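# Fill two shelf gaps with spare items from the desk

## Task

Six low shelves should each end up holding exactly one cardboard box, one roll of masking tape and one yellow sponge, each resting directly on the shelf surface rather than stacked on something else. Two shelves each lack one item: take a matching spare from the desk for each gap and place it there. All other spares stay on the desk. The robot must not fall or finish leaning, and items count only if they stay put without the robot holding them.

## Robot and tools

Robot: a Rainbow Robotics RB-Y1 on two drive wheels plus two rear casters. The base is 0.66 m long and 0.58 m wide, with its front edge 0.10 m ahead of the wheel axle. It has a folding torso (leg with ankle, knee and hip), a head with a camera, and two 7-joint arms, each with a parallel gripper and a wrist camera. The base cannot move sideways.

Frames: the base frame sits on the floor midway between the drive wheels, x forward, y left, z up. The reported chest, left_hand and right_hand poses use this frame. A hand point is midway between its finger pads. Fingers point along the hand's -z and close along its x. Printed hand positions drift from the truth, more so when the arm is stretched out. Odometry is the base frame at scene start. It only counts wheel turns, so slipping shows as travel. Heading runs -3.142 to 3.142, positive to the left.

execute_actions(actions, cameras): actions is a list holding zero or one action. An empty list only returns the state and images. An action may contain:
- base: exactly one key. translate_m is a relative drive in metres (-3 to 3, forward positive). rotate_rad is a relative turn in radians (-3.2 to 3.2, counter-clockwise/left positive). Both are offsets from where the base last reported itself.
- joints: a single dictionary of absolute targets by joint name, covering both arms, torso and head. Angles are in radians and grippers in metres of opening. Ranges: torso_squat_rad 0 to 1.2 (higher lowers a level chest); torso_shift_rad -0.3 to 0.6 (positive pushes hips forward); torso_pitch_rad -0.2 to 1.4 (positive bows forward); torso_yaw_rad -1.5 to 1.5 (positive left). Shoulder pitch -2.356 to 2.356 (negative swings the arm forward and up). Left shoulder roll 0 to 3.141 and right -3.141 to 0 (lifting each arm outward). Shoulder yaw -2.094 to 2.094. Elbow -2.617 to 0.01 (negative bends). Forearm roll -3.141 to 3.141. Wrist pitch -1.57 to 1.919 (negative tips the hand forward). Hand roll -2.705 to 2.705. Gripper 0 to 0.1. head_pan_rad -0.523 to 0.523; head_tilt_rad -0.35 to 1.57 (positive looks down). Yaw and roll signs are identical on both arms.
- speeds: caps for this action only, translate_m 0.05 to 0.4 m/s, rotate_rad 0.1 to 1.509 rad/s.
- min_time_s: 0.1 to 8, the shortest duration of each arm and head move.
A base move longer than about 8.667 s, any action over 15 s, an unknown key or an out-of-range number gets the call rejected with no motion. Joints not named may keep driving toward older targets. cameras chooses head_camera, left_wrist_camera, right_wrist_camera or all. Omitted means all; [] means none.

Torso coupling limits: squat+shift <= 1.52; squat-shift+pitch <= 1.57; shift+0.5pitch-0.4squat <= 0.7; shift+0.3pitch-0.5squat <= 0.39. Breaking one leaves the torso short of target, shown as off_target.

wait(seconds 0 to 10) sends nothing new and returns state and images. zoom_image(camera, region [x0,y0,x1,y1] in pixels, at most 504x504) magnifies that camera's latest full image. read_manual gives licence text only. finished_scene(scene) closes the scene for good and reports success; call it only once everything rests stably.

Results: base_status and joint_status report how each commanded motion finished. done = reached (for the base, the wheels turned the full amount, slip or not). off_target = stopped short and may still push. contact_stop = hit something firm. time_out = took too long. limit_stop_at_own_body = a self-collision guard halted it before touching. stopped_with_arm = the torso halted because an arm hit something. A stop on one joint halts its whole group (torso, left arm or right arm) and clears their targets. "joint command not followed" with a cause line means an arm's targets were blocked by the collision check, while the gripper still acts. Those targets may be retried on later actions. on_its_own lists uncommanded parts, where "held at" is a target, not a position. After any stop, first back the arm away in its own action, then the torso.

Gripping: command an opening at least 0.005 m narrower than the object; off_target on the gripper then means a hold. Each arm carries at most about 3 kg. Heavy loads far forward can tip the robot over with no protection.

Hazards: the base does not halt against furniture and may keep pushing. A bent leg can reach past the base's front edge and shove the robot backward unreported. Never let the arms strike or squeeze each other, fingers included. Excess joint torque freezes the robot for 10 s. Holding loads heats motors: a MOTOR HOT line appears at 65 °C and at 80 °C the arm brakes engage (limit_stop_at_motor_heat). Resend targets afterward. The robot keeps holding the last command while you think, and small nudges may move loose objects. Avoid drops, slams and hard pushes.

Each tool is called after ">>>" as name(argument=value, ...) on one line, values as JSON.

## Session

>>> execute_actions(actions=[])

Scene clock: 0.00 s.
base_odometry: x=+0.000 y=+0.000 heading=+0.000 (m, m, rad; odometry frame)
base_status: not commanded
joint_positions: torso_squat_rad=+0.350 torso_shift_rad=+0.000 torso_pitch_rad=+0.001 torso_yaw_rad=+0.000 left_shoulder_pitch_rad=+0.005 left_shoulder_roll_rad=+0.042 left_shoulder_yaw_rad=-0.027 left_elbow_rad=-0.248 left_forearm_roll_rad=-0.018 left_wrist_pitch_rad=-0.012 left_hand_roll_rad=-0.010 left_gripper_m=+0.100 right_shoulder_pitch_rad=+0.053 right_shoulder_roll_rad=-0.006 right_shoulder_yaw_rad=+0.001 right_elbow_rad=-0.140 right_forearm_roll_rad=+0.019 right_wrist_pitch_rad=+0.039 right_hand_roll_rad=-0.018 right_gripper_m=+0.100 head_pan_rad=+0.001 head_tilt_rad=+0.401
joint_status: not commanded
chest: x=-0.2275 y=-0.0005 z=+1.2475 quat_wxyz=(+1.000, +0.000, +0.001, +0.000) (m; base frame)
left_hand: x=-0.1089 y=+0.2486 z=+0.5729 quat_wxyz=(+0.991, +0.021, -0.126, -0.029) (m; base frame)
right_hand: x=-0.2072 y=-0.2255 z=+0.5621 quat_wxyz=(+1.000, -0.004, -0.025, -0.008) (m; base frame)
pictures: head_camera, left_wrist_camera, right_wrist_camera
Images, in order (width x height): head_camera 896x504, left_wrist_camera 644x364, right_wrist_camera 644x364.

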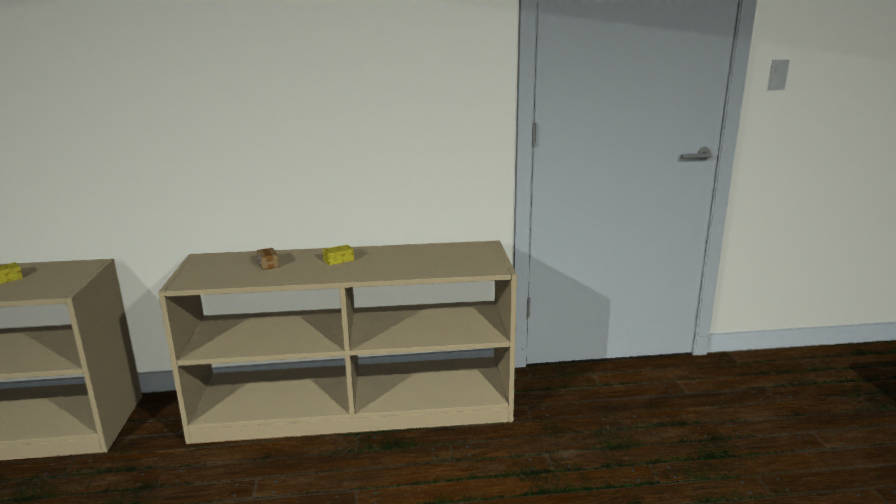

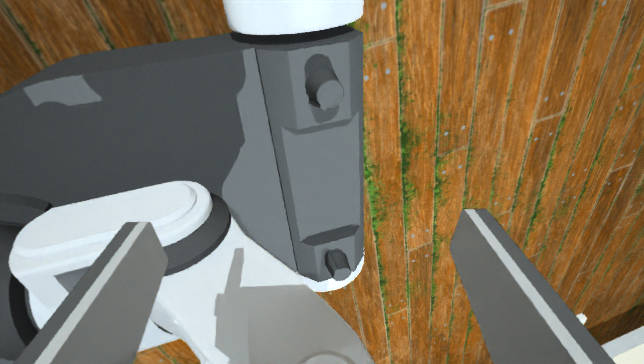

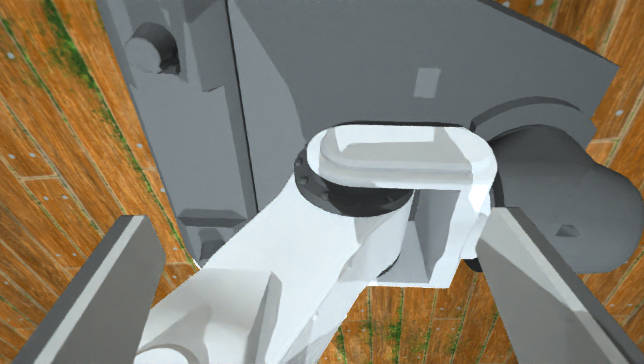

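This shelf lacks tape. Look around.

>>> execute_actions(actions=[{"base":{"rotate_rad":1.05}}], cameras=["head_camera"])

>>> execute_actions(actions=[{"base":{"rotate_rad":1.05}}], cameras=["head_camera"])

>>> execute_actions(actions=[{"base":{"rotate_rad":1.05}}], cameras=["head_camera"])

>>> execute_actions(actions=[{"base":{"rotate_rad":1.05}}], cameras=["head_camera"])

>>> execute_actions(actions=[{"base":{"rotate_rad":1.05}}], cameras=["head_camera"])

Scene clock: 9.67 s.
base_odometry: x=+0.000 y=+0.000 heading=+1.049 (m, m, rad; odometry frame)
base_status: done
joint_positions: torso_squat_rad=+0.350 torso_shift_rad=+0.000 torso_pitch_rad=+0.001 torso_yaw_rad=+0.000 left_shoulder_pitch_rad=+0.005 left_shoulder_roll_rad=+0.042 left_shoulder_yaw_rad=-0.027 left_elbow_rad=-0.248 left_forearm_roll_rad=-0.018 left_wrist_pitch_rad=-0.012 left_hand_roll_rad=-0.010 left_gripper_m=+0.100 right_shoulder_pitch_rad=+0.053 right_shoulder_roll_rad=-0.006 right_shoulder_yaw_rad=+0.001 right_elbow_rad=-0.140 right_forearm_roll_rad=+0.019 right_wrist_pitch_rad=+0.039 right_hand_roll_rad=-0.018 right_gripper_m=+0.100 head_pan_rad=+0.001 head_tilt_rad=+0.401
joint_status: not commanded
chest: x=-0.2275 y=-0.0005 z=+1.2475 quat_wxyz=(+1.000, +0.000, +0.001, +0.000) (m; base frame)
left_hand: x=-0.1089 y=+0.2486 z=+0.5729 quat_wxyz=(+0.991, +0.021, -0.126, -0.029) (m; base frame)
right_hand: x=-0.2072 y=-0.2255 z=+0.5622 quat_wxyz=(+1.000, -0.004, -0.025, -0.008) (m; base frame)
pictures: head_camera
camera_calibration (this result's frames):
head_camera: T_world_to_cam=[[-0.0171029, -0.999562, -0.0241406, 0.0369645], [-0.355, 0.0286417, -0.934427, 1.33444], [0.93471, -0.00741149, -0.355335, 0.642625], [0, 0, 0, 1]] pos_world=[-0.126307, 0.0034903, 1.47618]
Images, in order (width x height): head_camera 896x504.

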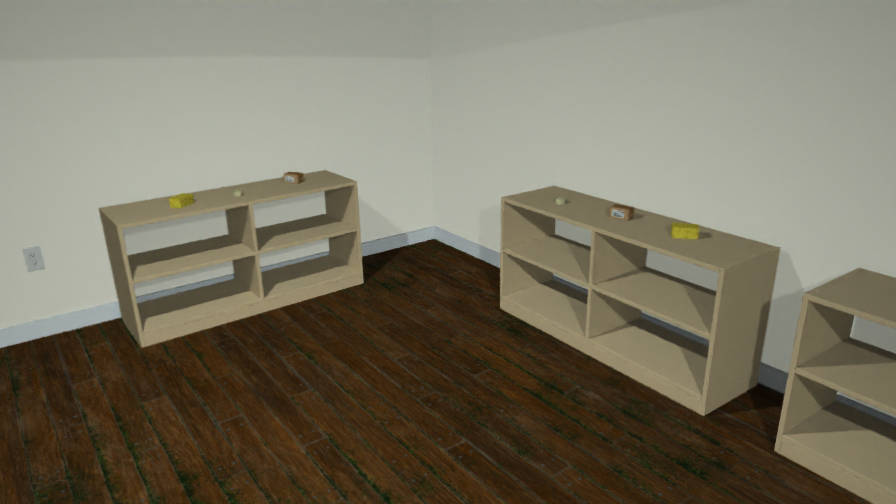

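Scene clock: 13.03 s.
base_odometry: x=+0.000 y=+0.000 heading=+2.099 (m, m, rad; odometry frame)
base_status: done
joint_positions: torso_squat_rad=+0.350 torso_shift_rad=+0.000 torso_pitch_rad=+0.001 torso_yaw_rad=+0.000 left_shoulder_pitch_rad=+0.005 left_shoulder_roll_rad=+0.042 left_shoulder_yaw_rad=-0.027 left_elbow_rad=-0.248 left_forearm_roll_rad=-0.018 left_wrist_pitch_rad=-0.012 left_hand_roll_rad=-0.010 left_gripper_m=+0.100 right_shoulder_pitch_rad=+0.053 right_shoulder_roll_rad=-0.006 right_shoulder_yaw_rad=+0.001 right_elbow_rad=-0.140 right_forearm_roll_rad=+0.019 right_wrist_pitch_rad=+0.039 right_hand_roll_rad=-0.018 right_gripper_m=+0.100 head_pan_rad=+0.001 head_tilt_rad=+0.401
joint_status: not commanded
chest: x=-0.2275 y=-0.0005 z=+1.2475 quat_wxyz=(+1.000, +0.000, +0.001, +0.000) (m; base frame)
left_hand: x=-0.1089 y=+0.2486 z=+0.5729 quat_wxyz=(+0.991, +0.021, -0.126, -0.029) (m; base frame)
right_hand: x=-0.2072 y=-0.2256 z=+0.5622 quat_wxyz=(+1.000, -0.004, -0.025, -0.008) (m; base frame)
pictures: head_camera
camera_calibration (this result's frames):
head_camera: T_world_to_cam=[[-0.017103, -0.999563, -0.0241265, 0.0369519], [-0.355001, 0.0286285, -0.934428, 1.33444], [0.93471, -0.00741661, -0.355335, 0.642625], [0, 0, 0, 1]] pos_world=[-0.126307, 0.00349862, 1.47618]
Images, in order (width x height): head_camera 896x504.

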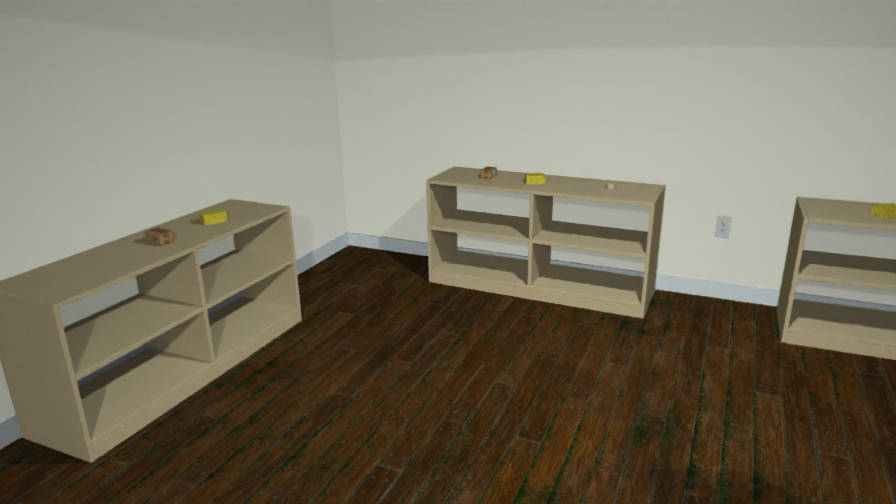

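Scene clock: 16.40 s.
base_odometry: x=+0.000 y=+0.000 heading=-3.135 (m, m, rad; odometry frame)
base_status: done
joint_positions: torso_squat_rad=+0.350 torso_shift_rad=+0.000 torso_pitch_rad=+0.001 torso_yaw_rad=+0.000 left_shoulder_pitch_rad=+0.005 left_shoulder_roll_rad=+0.042 left_shoulder_yaw_rad=-0.027 left_elbow_rad=-0.248 left_forearm_roll_rad=-0.018 left_wrist_pitch_rad=-0.012 left_hand_roll_rad=-0.010 left_gripper_m=+0.100 right_shoulder_pitch_rad=+0.053 right_shoulder_roll_rad=-0.006 right_shoulder_yaw_rad=+0.001 right_elbow_rad=-0.140 right_forearm_roll_rad=+0.019 right_wrist_pitch_rad=+0.039 right_hand_roll_rad=-0.018 right_gripper_m=+0.100 head_pan_rad=+0.001 head_tilt_rad=+0.401
joint_status: not commanded
chest: x=-0.2275 y=-0.0005 z=+1.2475 quat_wxyz=(+1.000, +0.000, +0.001, +0.000) (m; base frame)
left_hand: x=-0.1089 y=+0.2486 z=+0.5729 quat_wxyz=(+0.991, +0.021, -0.126, -0.029) (m; base frame)
right_hand: x=-0.2072 y=-0.2256 z=+0.5622 quat_wxyz=(+1.000, -0.004, -0.025, -0.008) (m; base frame)
pictures: head_camera
camera_calibration (this result's frames):
head_camera: T_world_to_cam=[[-0.017103, -0.999563, -0.0241236, 0.0369488], [-0.355, 0.0286259, -0.934428, 1.33444], [0.93471, -0.00741759, -0.355335, 0.642625], [0, 0, 0, 1]] pos_world=[-0.126307, 0.00349975, 1.47618]
Images, in order (width x height): head_camera 896x504.

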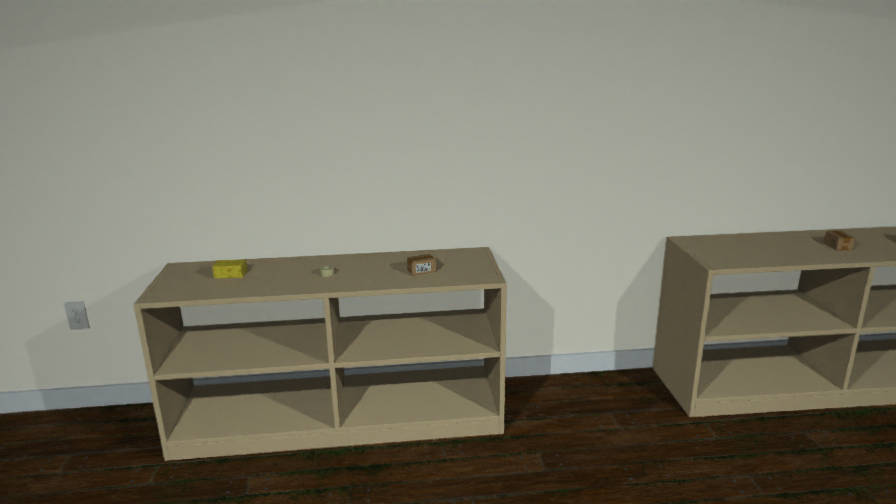

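Scene clock: 19.77 s.
base_odometry: x=+0.000 y=+0.000 heading=-2.085 (m, m, rad; odometry frame)
base_status: done
joint_positions: torso_squat_rad=+0.350 torso_shift_rad=+0.000 torso_pitch_rad=+0.001 torso_yaw_rad=+0.000 left_shoulder_pitch_rad=+0.005 left_shoulder_roll_rad=+0.042 left_shoulder_yaw_rad=-0.027 left_elbow_rad=-0.248 left_forearm_roll_rad=-0.018 left_wrist_pitch_rad=-0.012 left_hand_roll_rad=-0.010 left_gripper_m=+0.100 right_shoulder_pitch_rad=+0.053 right_shoulder_roll_rad=-0.006 right_shoulder_yaw_rad=+0.001 right_elbow_rad=-0.140 right_forearm_roll_rad=+0.019 right_wrist_pitch_rad=+0.039 right_hand_roll_rad=-0.018 right_gripper_m=+0.100 head_pan_rad=+0.001 head_tilt_rad=+0.401
joint_status: not commanded
chest: x=-0.2275 y=-0.0005 z=+1.2475 quat_wxyz=(+1.000, +0.000, +0.001, +0.000) (m; base frame)
left_hand: x=-0.1089 y=+0.2486 z=+0.5729 quat_wxyz=(+0.991, +0.021, -0.126, -0.029) (m; base frame)
right_hand: x=-0.2072 y=-0.2256 z=+0.5622 quat_wxyz=(+1.000, -0.004, -0.025, -0.008) (m; base frame)
pictures: head_camera
camera_calibration (this result's frames):
head_camera: T_world_to_cam=[[-0.0171031, -0.999563, -0.0241206, 0.0369464], [-0.355, 0.0286231, -0.934428, 1.33444], [0.93471, -0.00741881, -0.355335, 0.642625], [0, 0, 0, 1]] pos_world=[-0.126308, 0.00350172, 1.47618]
Images, in order (width x height): head_camera 896x504.

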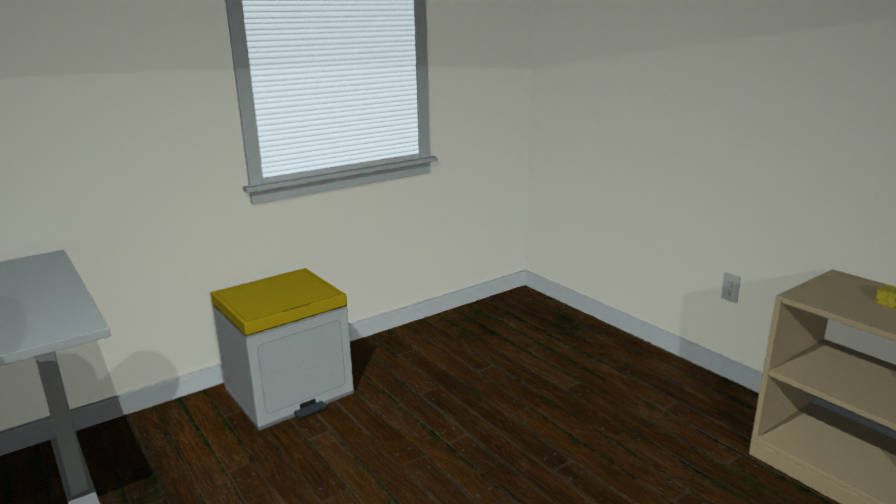

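Scene clock: 23.23 s.
base_odometry: x=+0.000 y=+0.000 heading=-1.036 (m, m, rad; odometry frame)
base_status: done
joint_positions: torso_squat_rad=+0.350 torso_shift_rad=+0.000 torso_pitch_rad=+0.001 torso_yaw_rad=+0.000 left_shoulder_pitch_rad=+0.005 left_shoulder_roll_rad=+0.042 left_shoulder_yaw_rad=-0.027 left_elbow_rad=-0.248 left_forearm_roll_rad=-0.018 left_wrist_pitch_rad=-0.012 left_hand_roll_rad=-0.010 left_gripper_m=+0.100 right_shoulder_pitch_rad=+0.053 right_shoulder_roll_rad=-0.006 right_shoulder_yaw_rad=+0.001 right_elbow_rad=-0.140 right_forearm_roll_rad=+0.019 right_wrist_pitch_rad=+0.039 right_hand_roll_rad=-0.018 right_gripper_m=+0.100 head_pan_rad=+0.001 head_tilt_rad=+0.401
joint_status: not commanded
chest: x=-0.2275 y=-0.0005 z=+1.2475 quat_wxyz=(+1.000, +0.000, +0.001, +0.000) (m; base frame)
left_hand: x=-0.1089 y=+0.2486 z=+0.5729 quat_wxyz=(+0.991, +0.021, -0.126, -0.029) (m; base frame)
right_hand: x=-0.2072 y=-0.2256 z=+0.5622 quat_wxyz=(+1.000, -0.004, -0.025, -0.008) (m; base frame)
pictures: head_camera
camera_calibration (this result's frames):
head_camera: T_world_to_cam=[[-0.0171029, -0.999563, -0.0241195, 0.036946], [-0.355, 0.0286219, -0.934428, 1.33444], [0.93471, -0.00741898, -0.355335, 0.642625], [0, 0, 0, 1]] pos_world=[-0.126307, 0.00350309, 1.47618]
Images, in order (width x height): head_camera 896x504.

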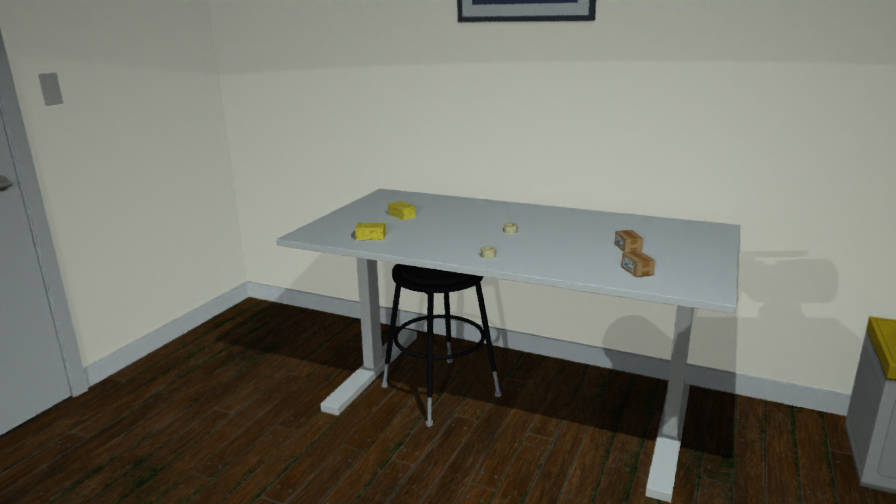

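>>> execute_actions(actions=[{"base":{"rotate_rad":0.15},"joints":{"right_shoulder_pitch_rad":-0.9,"right_elbow_rad":-1.2,"right_wrist_pitch_rad":1.6,"left_shoulder_pitch_rad":-0.9,"left_elbow_rad":-1.2,"left_wrist_pitch_rad":1.6,"torso_squat_rad":0.2}}], cameras=[])

>>> execute_actions(actions=[{"base":{"translate_m":1.35}}], cameras=[])

>>> execute_actions(actions=[{"base":{"rotate_rad":-0.52},"joints":{"head_tilt_rad":0.6,"torso_pitch_rad":0.5}}])

Scene clock: 39.33 s.
base_odometry: x=+0.000 y=+0.000 heading=-0.887 (m, m, rad; odometry frame)
base_status: done
joint_positions: torso_squat_rad=+0.200 torso_shift_rad=+0.000 torso_pitch_rad=+0.001 torso_yaw_rad=+0.000 left_shoulder_pitch_rad=-0.900 left_shoulder_roll_rad=+0.042 left_shoulder_yaw_rad=-0.027 left_elbow_rad=-1.200 left_forearm_roll_rad=-0.018 left_wrist_pitch_rad=+1.600 left_hand_roll_rad=-0.010 left_gripper_m=+0.100 right_shoulder_pitch_rad=-0.901 right_shoulder_roll_rad=-0.006 right_shoulder_yaw_rad=+0.001 right_elbow_rad=-1.200 right_forearm_roll_rad=+0.019 right_wrist_pitch_rad=+1.600 right_hand_roll_rad=-0.018 right_gripper_m=+0.100 head_pan_rad=+0.001 head_tilt_rad=+0.401
joint_status: all done
chest: x=-0.2275 y=-0.0006 z=+1.2760 quat_wxyz=(+1.000, +0.000, +0.001, +0.000) (m; base frame)
left_hand: x=+0.3325 y=+0.1246 z=+1.0769 quat_wxyz=(+0.961, +0.064, -0.225, -0.147) (m; base frame)
right_hand: x=+0.3284 y=-0.1084 z=+1.0746 quat_wxyz=(+0.965, -0.039, -0.224, +0.134) (m; base frame)
pictures: none
No camera images: the call's "cameras" was empty. Leave "cameras" out to get every camera's image.

Scene clock: 44.17 s.
base_odometry: x=+0.854 y=-1.046 heading=-0.886 (m, m, rad; odometry frame)
base_status: done
joint_positions: torso_squat_rad=+0.200 torso_shift_rad=+0.000 torso_pitch_rad=+0.001 torso_yaw_rad=+0.000 left_shoulder_pitch_rad=-0.900 left_shoulder_roll_rad=+0.042 left_shoulder_yaw_rad=-0.027 left_elbow_rad=-1.200 left_forearm_roll_rad=-0.018 left_wrist_pitch_rad=+1.600 left_hand_roll_rad=-0.010 left_gripper_m=+0.100 right_shoulder_pitch_rad=-0.900 right_shoulder_roll_rad=-0.006 right_shoulder_yaw_rad=+0.001 right_elbow_rad=-1.200 right_forearm_roll_rad=+0.019 right_wrist_pitch_rad=+1.600 right_hand_roll_rad=-0.018 right_gripper_m=+0.100 head_pan_rad=+0.001 head_tilt_rad=+0.401
joint_status: not commanded
chest: x=-0.2274 y=-0.0006 z=+1.2760 quat_wxyz=(+1.000, +0.000, +0.001, +0.000) (m; base frame)
left_hand: x=+0.3325 y=+0.1246 z=+1.0768 quat_wxyz=(+0.961, +0.064, -0.225, -0.147) (m; base frame)
right_hand: x=+0.3284 y=-0.1085 z=+1.0745 quat_wxyz=(+0.965, -0.039, -0.224, +0.134) (m; base frame)
pictures: none
No camera images: the call's "cameras" was empty. Leave "cameras" out to get every camera's image.

Scene clock: 46.60 s.
base_odometry: x=+0.854 y=-1.046 heading=-1.405 (m, m, rad; odometry frame)
base_status: done
joint_positions: torso_squat_rad=+0.200 torso_shift_rad=+0.000 torso_pitch_rad=+0.500 torso_yaw_rad=+0.000 left_shoulder_pitch_rad=-0.900 left_shoulder_roll_rad=+0.042 left_shoulder_yaw_rad=-0.027 left_elbow_rad=-1.200 left_forearm_roll_rad=-0.018 left_wrist_pitch_rad=+1.600 left_hand_roll_rad=-0.010 left_gripper_m=+0.100 right_shoulder_pitch_rad=-0.900 right_shoulder_roll_rad=-0.006 right_shoulder_yaw_rad=+0.001 right_elbow_rad=-1.200 right_forearm_roll_rad=+0.019 right_wrist_pitch_rad=+1.600 right_hand_roll_rad=-0.018 right_gripper_m=+0.100 head_pan_rad=+0.001 head_tilt_rad=+0.600
joint_status: all done
chest: x=-0.0794 y=-0.0005 z=+1.2381 quat_wxyz=(+0.969, +0.000, +0.247, +0.000) (m; base frame)
left_hand: x=+0.3170 y=+0.1248 z=+0.7953 quat_wxyz=(+0.987, +0.026, +0.019, -0.158) (m; base frame)
right_hand: x=+0.3122 y=-0.1083 z=+0.7952 quat_wxyz=(+0.990, -0.005, +0.021, +0.139) (m; base frame)
pictures: head_camera, left_wrist_camera, right_wrist_camera
camera_calibration (this result's frames):
head_camera: T_world_to_cam=[[-0.0281888, -0.999575, -0.0074565, 0.0170439], [-0.872766, 0.0282479, -0.487321, 0.769723], [0.487324, -0.00722921, -0.873191, 1.14418], [0, 0, 0, 1]] pos_world=[0.114685, 0.00356499, 1.37431]
left_wrist_camera: T_world_to_cam=[[0.943202, -0.332163, 0.00606254, -0.266245], [-0.278557, -0.780776, 0.559281, -0.221032], [-0.181039, -0.529204, -0.828956, 0.867657], [0, 0, 0, 1]] pos_world=[0.346633, 0.198154, 0.844483]
right_wrist_camera: T_world_to_cam=[[-0.956153, -0.280685, 0.0835912, 0.201786], [-0.169278, 0.762584, 0.624348, -0.324027], [-0.23899, 0.582822, -0.776661, 0.842194], [0, 0, 0, 1]] pos_world=[0.339364, -0.187113, 0.839538]
Images, in order (width x height): head_camera 896x504, left_wrist_camera 644x364, right_wrist_camera 644x364.

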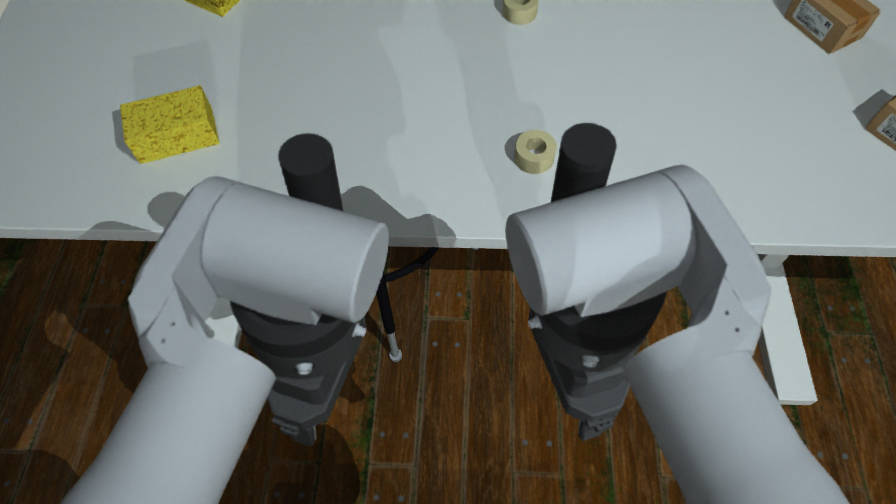

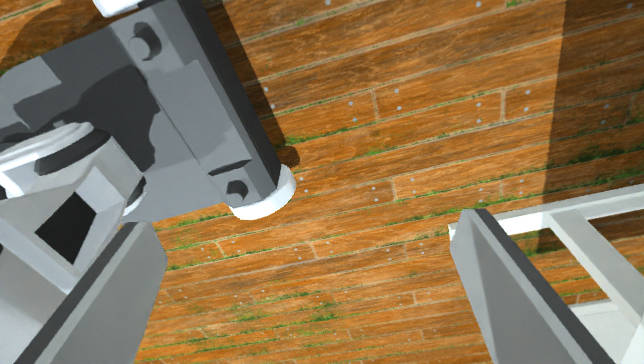

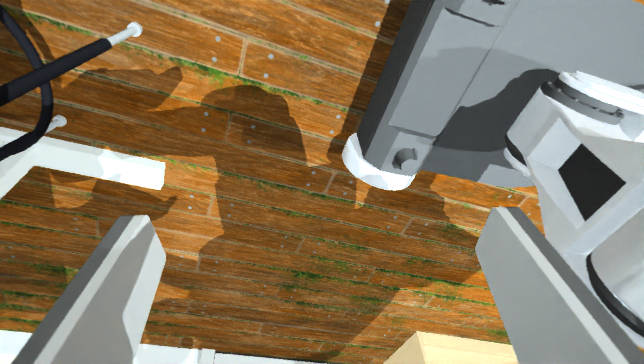

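>>> execute_actions(actions=[{"joints":{"right_shoulder_pitch_rad":-1.15,"right_wrist_pitch_rad":1.85,"left_shoulder_pitch_rad":-1.15,"left_wrist_pitch_rad":1.85}}], cameras=[])

>>> execute_actions(actions=[{"base":{"translate_m":0.28},"joints":{"head_tilt_rad":0.8}}], cameras=["head_camera","right_wrist_camera"])

Scene clock: 62.40 s.
base_odometry: x=+0.854 y=-1.046 heading=-1.405 (m, m, rad; odometry frame)
base_status: not commanded
joint_positions: torso_squat_rad=+0.200 torso_shift_rad=+0.000 torso_pitch_rad=+0.500 torso_yaw_rad=+0.000 left_shoulder_pitch_rad=-1.119 left_shoulder_roll_rad=+0.042 left_shoulder_yaw_rad=-0.027 left_elbow_rad=-1.200 left_forearm_roll_rad=-0.017 left_wrist_pitch_rad=+1.803 left_hand_roll_rad=-0.010 left_gripper_m=+0.100 right_shoulder_pitch_rad=-1.104 right_shoulder_roll_rad=-0.006 right_shoulder_yaw_rad=+0.001 right_elbow_rad=-1.200 right_forearm_roll_rad=+0.019 right_wrist_pitch_rad=+1.785 right_hand_roll_rad=-0.018 right_gripper_m=+0.100 head_pan_rad=+0.001 head_tilt_rad=+0.600
joint_status: left_shoulder_pitch_rad time_out (moved -0.219 of -0.250); left_wrist_pitch_rad time_out (moved +0.203 of +0.250); right_shoulder_pitch_rad time_out (moved -0.204 of -0.250); right_wrist_pitch_rad time_out (moved +0.185 of +0.250)
on_its_own: left_shoulder_pitch_rad is held at -1.119, not at your -1.150, since a time_out; left_wrist_pitch_rad is held at +1.803, not at your +1.850, since a time_out; right_shoulder_pitch_rad is held at -1.104, not at your -1.150, since a time_out; right_wrist_pitch_rad is held at +1.785, not at your +1.850, since a time_out
chest: x=-0.0795 y=-0.0005 z=+1.2381 quat_wxyz=(+0.969, +0.000, +0.247, +0.000) (m; base frame)
left_hand: x=+0.3628 y=+0.0977 z=+0.8800 quat_wxyz=(+0.982, +0.043, +0.013, -0.184) (m; base frame)
right_hand: x=+0.3552 y=-0.0831 z=+0.8733 quat_wxyz=(+0.986, -0.019, +0.015, +0.167) (m; base frame)
pictures: none
joint command not followed: on one or more control steps a check withheld the commanded joint targets of the left arm, and it was not sent them on those steps.
cause: the commanded joint targets would bring a part of the robot too close to another arm (this arm's wrist and the other arm's wrist); next, command targets that bring no part of the robot closer to that arm.
joint command not followed: on one or more control steps a check withheld the commanded joint targets of the right arm, and it was not sent them on those steps.
cause: the commanded joint targets would bring a part of the robot too close to another arm (this arm's wrist and the other arm's wrist); next, command targets that bring no part of the robot closer to that arm.
No camera images: the call's "cameras" was empty. Leave "cameras" out to get every camera's image.

not run: a stop came earlier in this reply.

>>> execute_actions(actions=[{"base":{"translate_m":0.28},"joints":{"head_tilt_rad":0.8,"left_shoulder_roll_rad":0.5}}], cameras=[])

>>> execute_actions(actions=[{"joints":{"right_shoulder_pitch_rad":-0.95,"right_wrist_pitch_rad":1.65}}], cameras=["head_camera","right_wrist_camera"])

Scene clock: 68.10 s.
base_odometry: x=+0.900 y=-1.322 heading=-1.406 (m, m, rad; odometry frame)
base_status: done
joint_positions: torso_squat_rad=+0.200 torso_shift_rad=+0.000 torso_pitch_rad=+0.500 torso_yaw_rad=+0.000 left_shoulder_pitch_rad=-1.119 left_shoulder_roll_rad=+0.500 left_shoulder_yaw_rad=-0.027 left_elbow_rad=-1.200 left_forearm_roll_rad=-0.018 left_wrist_pitch_rad=+1.803 left_hand_roll_rad=-0.010 left_gripper_m=+0.100 right_shoulder_pitch_rad=-1.104 right_shoulder_roll_rad=-0.006 right_shoulder_yaw_rad=+0.001 right_elbow_rad=-1.200 right_forearm_roll_rad=+0.019 right_wrist_pitch_rad=+1.785 right_hand_roll_rad=-0.018 right_gripper_m=+0.100 head_pan_rad=+0.001 head_tilt_rad=+0.800
joint_status: all done
on_its_own: left_shoulder_pitch_rad is held at -1.119, not at your -1.150, since a time_out; left_wrist_pitch_rad is held at +1.803, not at your +1.850, since a time_out; right_shoulder_pitch_rad is held at -1.104, not at your -1.150, since a time_out; right_wrist_pitch_rad is held at +1.785, not at your +1.850, since a time_out
chest: x=-0.0794 y=-0.0005 z=+1.2381 quat_wxyz=(+0.969, +0.000, +0.247, +0.000) (m; base frame)
left_hand: x=+0.4185 y=+0.3507 z=+0.9436 quat_wxyz=(+0.972, +0.228, -0.017, -0.055) (m; base frame)
right_hand: x=+0.3552 y=-0.0830 z=+0.8732 quat_wxyz=(+0.986, -0.019, +0.015, +0.167) (m; base frame)
pictures: none
No camera images: the call's "cameras" was empty. Leave "cameras" out to get every camera's image.

Scene clock: 68.83 s.
base_odometry: x=+0.900 y=-1.322 heading=-1.406 (m, m, rad; odometry frame)
base_status: not commanded
joint_positions: torso_squat_rad=+0.200 torso_shift_rad=+0.000 torso_pitch_rad=+0.500 torso_yaw_rad=+0.000 left_shoulder_pitch_rad=-1.119 left_shoulder_roll_rad=+0.500 left_shoulder_yaw_rad=-0.027 left_elbow_rad=-1.200 left_forearm_roll_rad=-0.017 left_wrist_pitch_rad=+1.803 left_hand_roll_rad=-0.010 left_gripper_m=+0.100 right_shoulder_pitch_rad=-0.950 right_shoulder_roll_rad=-0.006 right_shoulder_yaw_rad=+0.001 right_elbow_rad=-1.200 right_forearm_roll_rad=+0.019 right_wrist_pitch_rad=+1.650 right_hand_roll_rad=-0.018 right_gripper_m=+0.100 head_pan_rad=+0.001 head_tilt_rad=+0.800
joint_status: all done
on_its_own: left_shoulder_pitch_rad is held at -1.119, not at your -1.150, since a time_out; left_wrist_pitch_rad is held at +1.803, not at your +1.850, since a time_out
chest: x=-0.0794 y=-0.0005 z=+1.2381 quat_wxyz=(+0.969, +0.000, +0.247, +0.000) (m; base frame)
left_hand: x=+0.4184 y=+0.3507 z=+0.9436 quat_wxyz=(+0.972, +0.228, -0.017, -0.055) (m; base frame)
right_hand: x=+0.3231 y=-0.1022 z=+0.8135 quat_wxyz=(+0.989, -0.008, +0.022, +0.146) (m; base frame)
pictures: head_camera, right_wrist_camera
camera_calibration (this result's frames):
head_camera: T_world_to_cam=[[-0.0289212, -0.99958, -0.00157749, 0.00882542], [-0.952198, 0.0280303, -0.304194, 0.51562], [0.304111, -0.00729557, -0.952609, 1.26216], [0, 0, 0, 1]] pos_world=[0.107392, 0.00357689, 1.3592]
right_wrist_camera: T_world_to_cam=[[-0.951877, -0.294069, 0.0863362, 0.207386], [-0.179933, 0.764253, 0.619307, -0.330493], [-0.248101, 0.573969, -0.780388, 0.860551], [0, 0, 0, 1]] pos_world=[0.351443, -0.180364, 0.858335]
Images, in order (width x height): head_camera 896x504, right_wrist_camera 644x364.

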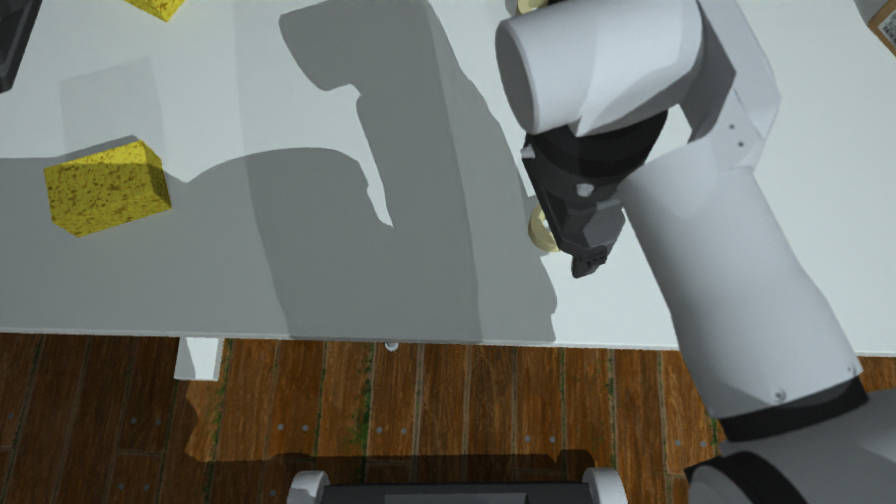

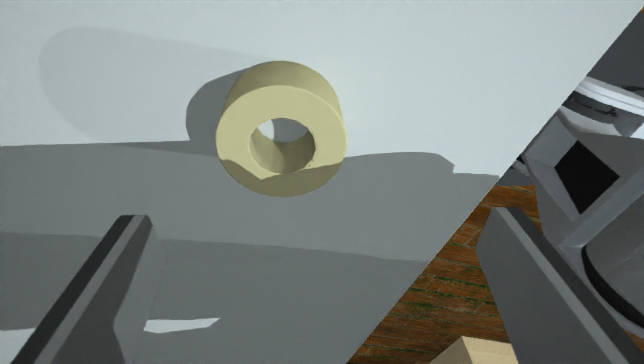

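>>> execute_actions(actions=[{"joints":{"torso_squat_rad":0.37}}], cameras=["right_wrist_camera"])

Scene clock: 80.50 s.
base_odometry: x=+0.900 y=-1.322 heading=-1.406 (m, m, rad; odometry frame)
base_status: not commanded
joint_positions: torso_squat_rad=+0.370 torso_shift_rad=+0.000 torso_pitch_rad=+0.500 torso_yaw_rad=+0.000 left_shoulder_pitch_rad=-1.119 left_shoulder_roll_rad=+0.500 left_shoulder_yaw_rad=-0.027 left_elbow_rad=-1.200 left_forearm_roll_rad=-0.017 left_wrist_pitch_rad=+1.803 left_hand_roll_rad=-0.010 left_gripper_m=+0.100 right_shoulder_pitch_rad=-0.950 right_shoulder_roll_rad=-0.006 right_shoulder_yaw_rad=+0.001 right_elbow_rad=-1.200 right_forearm_roll_rad=+0.019 right_wrist_pitch_rad=+1.650 right_hand_roll_rad=-0.018 right_gripper_m=+0.100 head_pan_rad=+0.001 head_tilt_rad=+0.800
joint_status: all done
on_its_own: left_shoulder_pitch_rad is held at -1.119, not at your -1.150, since a time_out; left_wrist_pitch_rad is held at +1.803, not at your +1.850, since a time_out
chest: x=-0.0795 y=-0.0005 z=+1.2047 quat_wxyz=(+0.969, +0.000, +0.247, +0.000) (m; base frame)
left_hand: x=+0.4184 y=+0.3507 z=+0.9102 quat_wxyz=(+0.972, +0.228, -0.017, -0.055) (m; base frame)
right_hand: x=+0.3231 y=-0.1022 z=+0.7801 quat_wxyz=(+0.989, -0.008, +0.022, +0.146) (m; base frame)
pictures: right_wrist_camera
camera_calibration (this result's frames):
right_wrist_camera: T_world_to_cam=[[-0.951889, -0.294069, 0.0861988, 0.210383], [-0.180021, 0.764247, 0.619289, -0.309814], [-0.247991, 0.573977, -0.780417, 0.834504], [0, 0, 0, 1]] pos_world=[0.351438, -0.180344, 0.824991]
Images, in order (width x height): right_wrist_camera 644x364.

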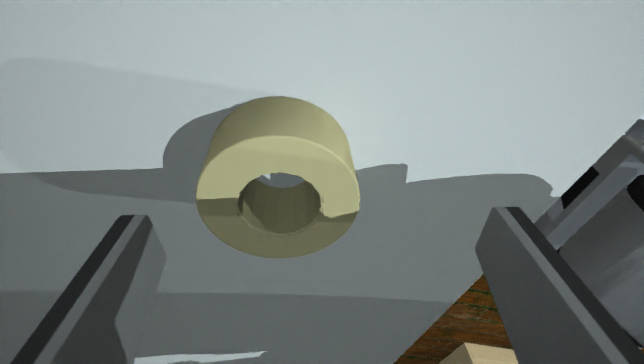

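>>> execute_actions(actions=[{"joints":{"torso_squat_rad":0.47}}], cameras=[])

>>> execute_actions(actions=[{"joints":{"right_gripper_m":0.03}}], cameras=["right_wrist_camera"])

>>> execute_actions(actions=[{"joints":{"torso_squat_rad":0.2,"right_shoulder_roll_rad":-0.7,"right_shoulder_pitch_rad":-1.1,"head_tilt_rad":0.5}}], cameras=["right_wrist_camera","head_camera"])

Scene clock: 88.10 s.
base_odometry: x=+0.900 y=-1.322 heading=-1.406 (m, m, rad; odometry frame)
base_status: not commanded
joint_positions: torso_squat_rad=+0.470 torso_shift_rad=+0.000 torso_pitch_rad=+0.500 torso_yaw_rad=+0.000 left_shoulder_pitch_rad=-1.119 left_shoulder_roll_rad=+0.500 left_shoulder_yaw_rad=-0.027 left_elbow_rad=-1.200 left_forearm_roll_rad=-0.017 left_wrist_pitch_rad=+1.803 left_hand_roll_rad=-0.010 left_gripper_m=+0.100 right_shoulder_pitch_rad=-0.950 right_shoulder_roll_rad=-0.006 right_shoulder_yaw_rad=+0.001 right_elbow_rad=-1.200 right_forearm_roll_rad=+0.019 right_wrist_pitch_rad=+1.650 right_hand_roll_rad=-0.018 right_gripper_m=+0.100 head_pan_rad=+0.001 head_tilt_rad=+0.800
joint_status: all done
on_its_own: left_shoulder_pitch_rad is held at -1.119, not at your -1.150, since a time_out; left_wrist_pitch_rad is held at +1.803, not at your +1.850, since a time_out
chest: x=-0.0795 y=-0.0005 z=+1.1762 quat_wxyz=(+0.969, +0.000, +0.247, +0.000) (m; base frame)
left_hand: x=+0.4184 y=+0.3507 z=+0.8817 quat_wxyz=(+0.972, +0.228, -0.017, -0.055) (m; base frame)
right_hand: x=+0.3231 y=-0.1022 z=+0.7516 quat_wxyz=(+0.989, -0.008, +0.022, +0.146) (m; base frame)
pictures: none
No camera images: the call's "cameras" was empty. Leave "cameras" out to get every camera's image.

Scene clock: 89.30 s.
base_odometry: x=+0.900 y=-1.322 heading=-1.406 (m, m, rad; odometry frame)
base_status: not commanded
joint_positions: torso_squat_rad=+0.470 torso_shift_rad=+0.000 torso_pitch_rad=+0.500 torso_yaw_rad=+0.000 left_shoulder_pitch_rad=-1.119 left_shoulder_roll_rad=+0.500 left_shoulder_yaw_rad=-0.027 left_elbow_rad=-1.200 left_forearm_roll_rad=-0.017 left_wrist_pitch_rad=+1.803 left_hand_roll_rad=-0.010 left_gripper_m=+0.100 right_shoulder_pitch_rad=-0.950 right_shoulder_roll_rad=-0.006 right_shoulder_yaw_rad=+0.001 right_elbow_rad=-1.200 right_forearm_roll_rad=+0.019 right_wrist_pitch_rad=+1.650 right_hand_roll_rad=-0.018 right_gripper_m=+0.050 head_pan_rad=+0.001 head_tilt_rad=+0.800
joint_status: right_gripper_m off_target (ended at +0.050, target +0.030)
on_its_own: left_shoulder_pitch_rad is held at -1.119, not at your -1.150, since a time_out; left_wrist_pitch_rad is held at +1.803, not at your +1.850, since a time_out
chest: x=-0.0795 y=-0.0005 z=+1.1762 quat_wxyz=(+0.969, +0.000, +0.247, +0.000) (m; base frame)
left_hand: x=+0.4184 y=+0.3507 z=+0.8817 quat_wxyz=(+0.972, +0.228, -0.017, -0.055) (m; base frame)
right_hand: x=+0.3231 y=-0.1022 z=+0.7516 quat_wxyz=(+0.989, -0.008, +0.022, +0.146) (m; base frame)
pictures: right_wrist_camera
camera_calibration (this result's frames):
right_wrist_camera: T_world_to_cam=[[-0.951889, -0.294073, 0.0861892, 0.212854], [-0.180028, 0.764242, 0.619293, -0.292157], [-0.247987, 0.573982, -0.780415, 0.812221], [0, 0, 0, 1]] pos_world=[0.351438, -0.180327, 0.796455]
Images, in order (width x height): right_wrist_camera 644x364.

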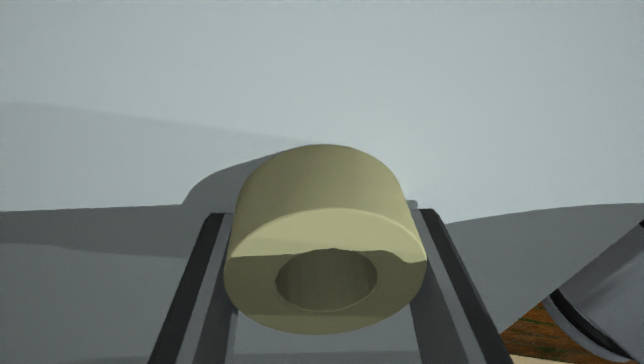

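Scene clock: 91.03 s.
base_odometry: x=+0.900 y=-1.322 heading=-1.406 (m, m, rad; odometry frame)
base_status: not commanded
joint_positions: torso_squat_rad=+0.200 torso_shift_rad=+0.000 torso_pitch_rad=+0.500 torso_yaw_rad=+0.000 left_shoulder_pitch_rad=-1.119 left_shoulder_roll_rad=+0.500 left_shoulder_yaw_rad=-0.027 left_elbow_rad=-1.200 left_forearm_roll_rad=-0.017 left_wrist_pitch_rad=+1.803 left_hand_roll_rad=-0.010 left_gripper_m=+0.100 right_shoulder_pitch_rad=-1.100 right_shoulder_roll_rad=-0.700 right_shoulder_yaw_rad=+0.001 right_elbow_rad=-1.200 right_forearm_roll_rad=+0.019 right_wrist_pitch_rad=+1.650 right_hand_roll_rad=-0.018 right_gripper_m=+0.050 head_pan_rad=+0.001 head_tilt_rad=+0.500
joint_status: all done
on_its_own: left_shoulder_pitch_rad is held at -1.119, not at your -1.150, since a time_out; left_wrist_pitch_rad is held at +1.803, not at your +1.850, since a time_out
chest: x=-0.0794 y=-0.0005 z=+1.2381 quat_wxyz=(+0.969, +0.000, +0.247, +0.000) (m; base frame)
left_hand: x=+0.4184 y=+0.3506 z=+0.9435 quat_wxyz=(+0.972, +0.228, -0.017, -0.055) (m; base frame)
right_hand: x=+0.4479 y=-0.4594 z=+0.9995 quat_wxyz=(+0.948, -0.300, -0.102, -0.003) (m; base frame)
pictures: head_camera, right_wrist_camera
camera_calibration (this result's frames):
head_camera: T_world_to_cam=[[-0.0274368, -0.999571, -0.0102799, 0.0209668], [-0.819828, 0.0283848, -0.571906, 0.886518], [0.571953, -0.00726351, -0.820254, 1.06684], [0, 0, 0, 1]] pos_world=[0.117185, 0.00354317, 1.3823]
right_wrist_camera: T_world_to_cam=[[-0.986532, -0.0379514, -0.159107, 0.583508], [-0.0486022, 0.996792, 0.0635929, 0.453193], [0.156183, 0.0704693, -0.985211, 1.034], [0, 0, 0, 1]] pos_world=[0.436182, -0.50246, 1.08273]
Images, in order (width x height): head_camera 896x504, right_wrist_camera 644x364.

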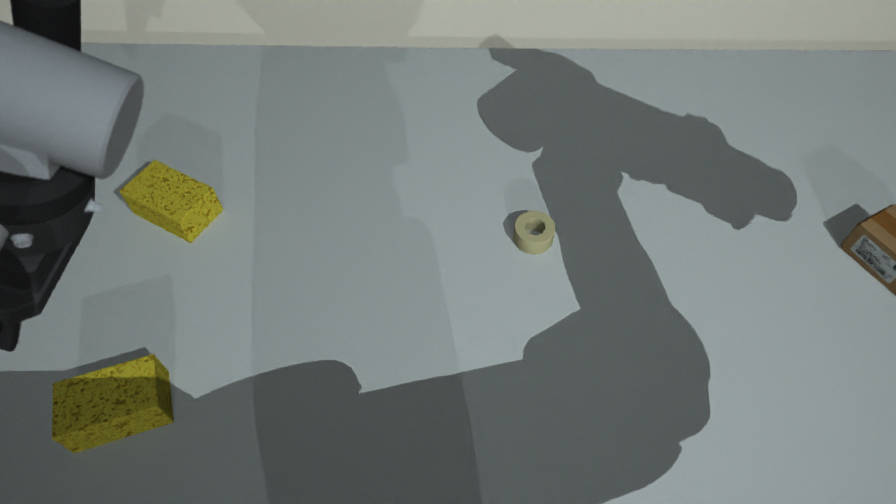

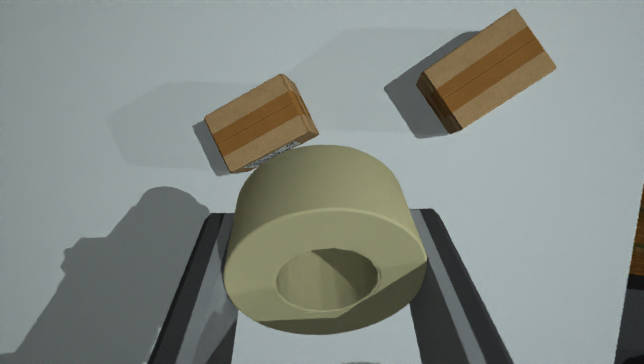

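>>> execute_actions(actions=[{"base":{"translate_m":0.1},"joints":{"left_shoulder_pitch_rad":-1.4,"left_elbow_rad":-0.7,"left_wrist_pitch_rad":1.6,"left_shoulder_roll_rad":0.0}}], cameras=[])

Scene clock: 99.20 s.
base_odometry: x=+0.916 y=-1.420 heading=-1.406 (m, m, rad; odometry frame)
base_status: done
joint_positions: torso_squat_rad=+0.200 torso_shift_rad=+0.000 torso_pitch_rad=+0.500 torso_yaw_rad=+0.000 left_shoulder_pitch_rad=-1.400 left_shoulder_roll_rad=+0.000 left_shoulder_yaw_rad=-0.027 left_elbow_rad=-0.700 left_forearm_roll_rad=-0.017 left_wrist_pitch_rad=+1.600 left_hand_roll_rad=-0.010 left_gripper_m=+0.100 right_shoulder_pitch_rad=-1.100 right_shoulder_roll_rad=-0.700 right_shoulder_yaw_rad=+0.001 right_elbow_rad=-1.200 right_forearm_roll_rad=+0.019 right_wrist_pitch_rad=+1.650 right_hand_roll_rad=-0.018 right_gripper_m=+0.050 head_pan_rad=+0.001 head_tilt_rad=+0.500
joint_status: all done
chest: x=-0.0794 y=-0.0005 z=+1.2381 quat_wxyz=(+0.969, +0.000, +0.247, +0.000) (m; base frame)
left_hand: x=+0.3905 y=+0.0570 z=+0.8717 quat_wxyz=(+0.971, +0.062, +0.026, -0.229) (m; base frame)
right_hand: x=+0.4479 y=-0.4593 z=+0.9994 quat_wxyz=(+0.948, -0.300, -0.102, -0.003) (m; base frame)
pictures: none
No camera images: the call's "cameras" was empty. Leave "cameras" out to get every camera's image.

>>> execute_actions(actions=[{"base":{"rotate_rad":-0.33}}], cameras=[])

>>> execute_actions(actions=[{"base":{"translate_m":0.115},"joints":{"torso_squat_rad":0.45}}], cameras=["left_wrist_camera","head_camera"])

Scene clock: 105.80 s.
base_odometry: x=+0.916 y=-1.420 heading=-1.735 (m, m, rad; odometry frame)
base_status: done
joint_positions: torso_squat_rad=+0.200 torso_shift_rad=+0.000 torso_pitch_rad=+0.500 torso_yaw_rad=+0.000 left_shoulder_pitch_rad=-1.400 left_shoulder_roll_rad=+0.000 left_shoulder_yaw_rad=-0.027 left_elbow_rad=-0.700 left_forearm_roll_rad=-0.017 left_wrist_pitch_rad=+1.600 left_hand_roll_rad=-0.010 left_gripper_m=+0.100 right_shoulder_pitch_rad=-1.100 right_shoulder_roll_rad=-0.700 right_shoulder_yaw_rad=+0.001 right_elbow_rad=-1.200 right_forearm_roll_rad=+0.019 right_wrist_pitch_rad=+1.650 right_hand_roll_rad=-0.018 right_gripper_m=+0.050 head_pan_rad=+0.001 head_tilt_rad=+0.500
joint_status: not commanded
chest: x=-0.0794 y=-0.0005 z=+1.2381 quat_wxyz=(+0.969, +0.000, +0.247, +0.000) (m; base frame)
left_hand: x=+0.3905 y=+0.0570 z=+0.8717 quat_wxyz=(+0.971, +0.062, +0.026, -0.229) (m; base frame)
right_hand: x=+0.4479 y=-0.4593 z=+0.9994 quat_wxyz=(+0.948, -0.300, -0.102, -0.003) (m; base frame)
pictures: none
No camera images: the call's "cameras" was empty. Leave "cameras" out to get every camera's image.

Scene clock: 107.47 s.
base_odometry: x=+0.897 y=-1.534 heading=-1.736 (m, m, rad; odometry frame)
base_status: done
joint_positions: torso_squat_rad=+0.450 torso_shift_rad=+0.000 torso_pitch_rad=+0.500 torso_yaw_rad=+0.000 left_shoulder_pitch_rad=-1.400 left_shoulder_roll_rad=+0.000 left_shoulder_yaw_rad=-0.027 left_elbow_rad=-0.700 left_forearm_roll_rad=-0.017 left_wrist_pitch_rad=+1.600 left_hand_roll_rad=-0.010 left_gripper_m=+0.100 right_shoulder_pitch_rad=-1.100 right_shoulder_roll_rad=-0.700 right_shoulder_yaw_rad=+0.001 right_elbow_rad=-1.200 right_forearm_roll_rad=+0.019 right_wrist_pitch_rad=+1.650 right_hand_roll_rad=-0.018 right_gripper_m=+0.050 head_pan_rad=+0.001 head_tilt_rad=+0.500
joint_status: all done
chest: x=-0.0794 y=-0.0005 z=+1.1824 quat_wxyz=(+0.969, +0.000, +0.247, +0.000) (m; base frame)
left_hand: x=+0.3905 y=+0.0571 z=+0.8160 quat_wxyz=(+0.971, +0.062, +0.026, -0.229) (m; base frame)
right_hand: x=+0.4479 y=-0.4593 z=+0.9437 quat_wxyz=(+0.948, -0.300, -0.102, -0.003) (m; base frame)
pictures: head_camera, left_wrist_camera
camera_calibration (this result's frames):
head_camera: T_world_to_cam=[[-0.0274112, -0.999571, -0.0103152, 0.0204668], [-0.819796, 0.0283836, -0.571952, 0.854696], [0.572, -0.00722152, -0.820222, 1.02111], [0, 0, 0, 1]] pos_world=[0.11716, 0.00357268, 1.3266]
left_wrist_camera: T_world_to_cam=[[0.884441, -0.465712, -0.0296134, -0.298528], [-0.388823, -0.770535, 0.505066, -0.17829], [-0.258034, -0.435187, -0.862572, 0.914443], [0, 0, 0, 1]] pos_world=[0.430664, 0.121547, 0.869981]
Images, in order (width x height): head_camera 896x504, left_wrist_camera 644x364.

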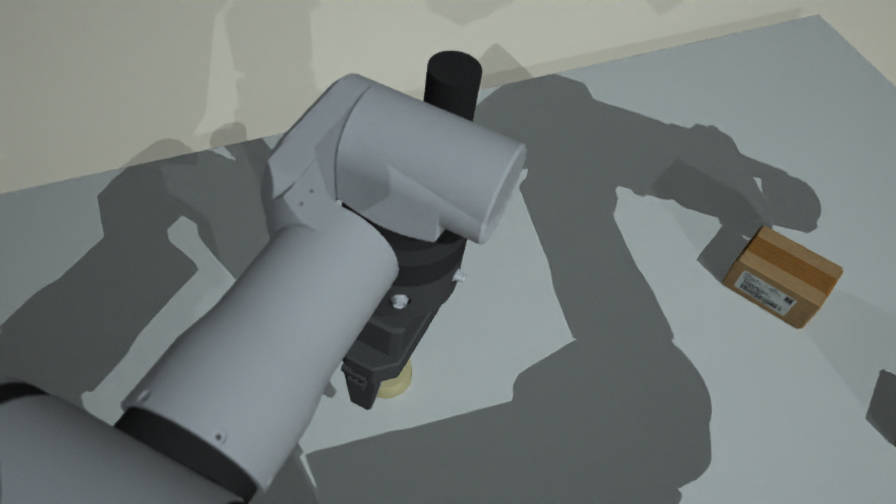

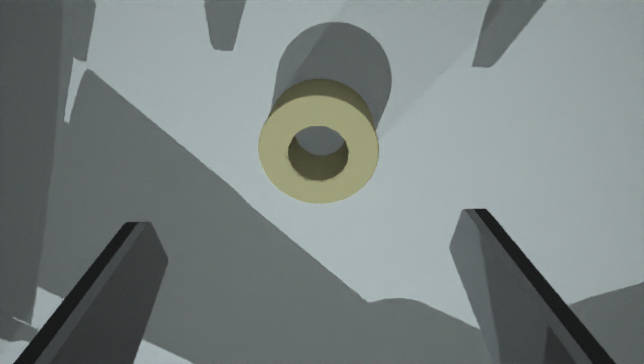

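>>> execute_actions(actions=[{"joints":{"torso_squat_rad":0.58}}], cameras=["left_wrist_camera"])

>>> execute_actions(actions=[{"joints":{"left_gripper_m":0.03}}], cameras=["left_wrist_camera"])

Scene clock: 113.47 s.
base_odometry: x=+0.897 y=-1.534 heading=-1.736 (m, m, rad; odometry frame)
base_status: not commanded
joint_positions: torso_squat_rad=+0.580 torso_shift_rad=+0.000 torso_pitch_rad=+0.500 torso_yaw_rad=+0.000 left_shoulder_pitch_rad=-1.400 left_shoulder_roll_rad=+0.000 left_shoulder_yaw_rad=-0.027 left_elbow_rad=-0.700 left_forearm_roll_rad=-0.017 left_wrist_pitch_rad=+1.600 left_hand_roll_rad=-0.010 left_gripper_m=+0.100 right_shoulder_pitch_rad=-1.100 right_shoulder_roll_rad=-0.700 right_shoulder_yaw_rad=+0.001 right_elbow_rad=-1.200 right_forearm_roll_rad=+0.019 right_wrist_pitch_rad=+1.650 right_hand_roll_rad=-0.018 right_gripper_m=+0.050 head_pan_rad=+0.001 head_tilt_rad=+0.500
joint_status: all done
chest: x=-0.0795 y=-0.0005 z=+1.1376 quat_wxyz=(+0.969, +0.000, +0.247, +0.000) (m; base frame)
left_hand: x=+0.3905 y=+0.0571 z=+0.7712 quat_wxyz=(+0.971, +0.062, +0.026, -0.229) (m; base frame)
right_hand: x=+0.4478 y=-0.4592 z=+0.8990 quat_wxyz=(+0.948, -0.300, -0.102, -0.003) (m; base frame)
pictures: left_wrist_camera
camera_calibration (this result's frames):
left_wrist_camera: T_world_to_cam=[[0.884443, -0.465711, -0.0295766, -0.299838], [-0.388844, -0.770539, 0.505044, -0.155652], [-0.257994, -0.435182, -0.862587, 0.875833], [0, 0, 0, 1]] pos_world=[0.430625, 0.121573, 0.825224]
Images, in order (width x height): left_wrist_camera 644x364.

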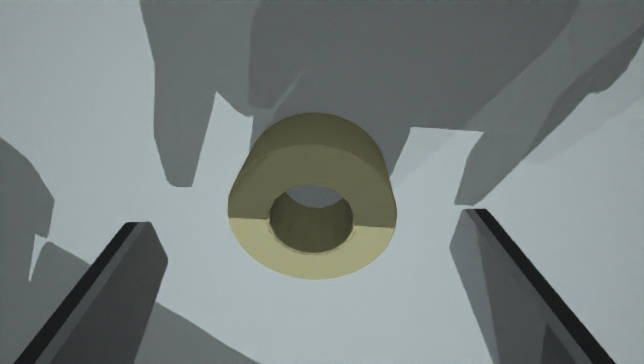

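Scene clock: 114.67 s.
base_odometry: x=+0.897 y=-1.534 heading=-1.736 (m, m, rad; odometry frame)
base_status: not commanded
joint_positions: torso_squat_rad=+0.580 torso_shift_rad=+0.000 torso_pitch_rad=+0.500 torso_yaw_rad=+0.000 left_shoulder_pitch_rad=-1.400 left_shoulder_roll_rad=+0.000 left_shoulder_yaw_rad=-0.027 left_elbow_rad=-0.700 left_forearm_roll_rad=-0.017 left_wrist_pitch_rad=+1.600 left_hand_roll_rad=-0.010 left_gripper_m=+0.047 right_shoulder_pitch_rad=-1.100 right_shoulder_roll_rad=-0.700 right_shoulder_yaw_rad=+0.001 right_elbow_rad=-1.200 right_forearm_roll_rad=+0.019 right_wrist_pitch_rad=+1.650 right_hand_roll_rad=-0.018 right_gripper_m=+0.050 head_pan_rad=+0.001 head_tilt_rad=+0.500
joint_status: left_gripper_m off_target (ended at +0.047, target +0.030)
chest: x=-0.0795 y=-0.0005 z=+1.1376 quat_wxyz=(+0.969, +0.000, +0.247, +0.000) (m; base frame)
left_hand: x=+0.3905 y=+0.0571 z=+0.7712 quat_wxyz=(+0.971, +0.062, +0.026, -0.229) (m; base frame)
right_hand: x=+0.4478 y=-0.4592 z=+0.8990 quat_wxyz=(+0.948, -0.300, -0.102, -0.003) (m; base frame)
pictures: left_wrist_camera
camera_calibration (this result's frames):
left_wrist_camera: T_world_to_cam=[[0.884444, -0.465707, -0.0295762, -0.29984], [-0.388842, -0.77054, 0.505044, -0.155652], [-0.257992, -0.435183, -0.862587, 0.875832], [0, 0, 0, 1]] pos_world=[0.430625, 0.121573, 0.825224]
Images, in order (width x height): left_wrist_camera 644x364.

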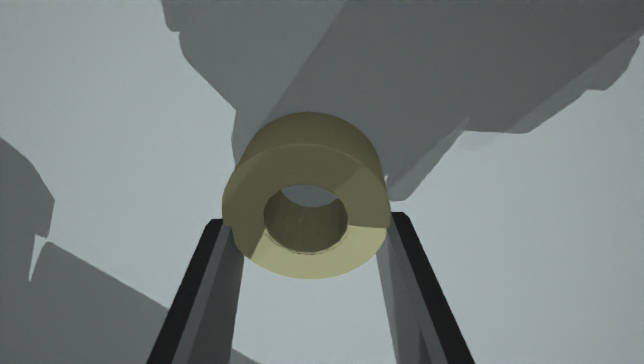

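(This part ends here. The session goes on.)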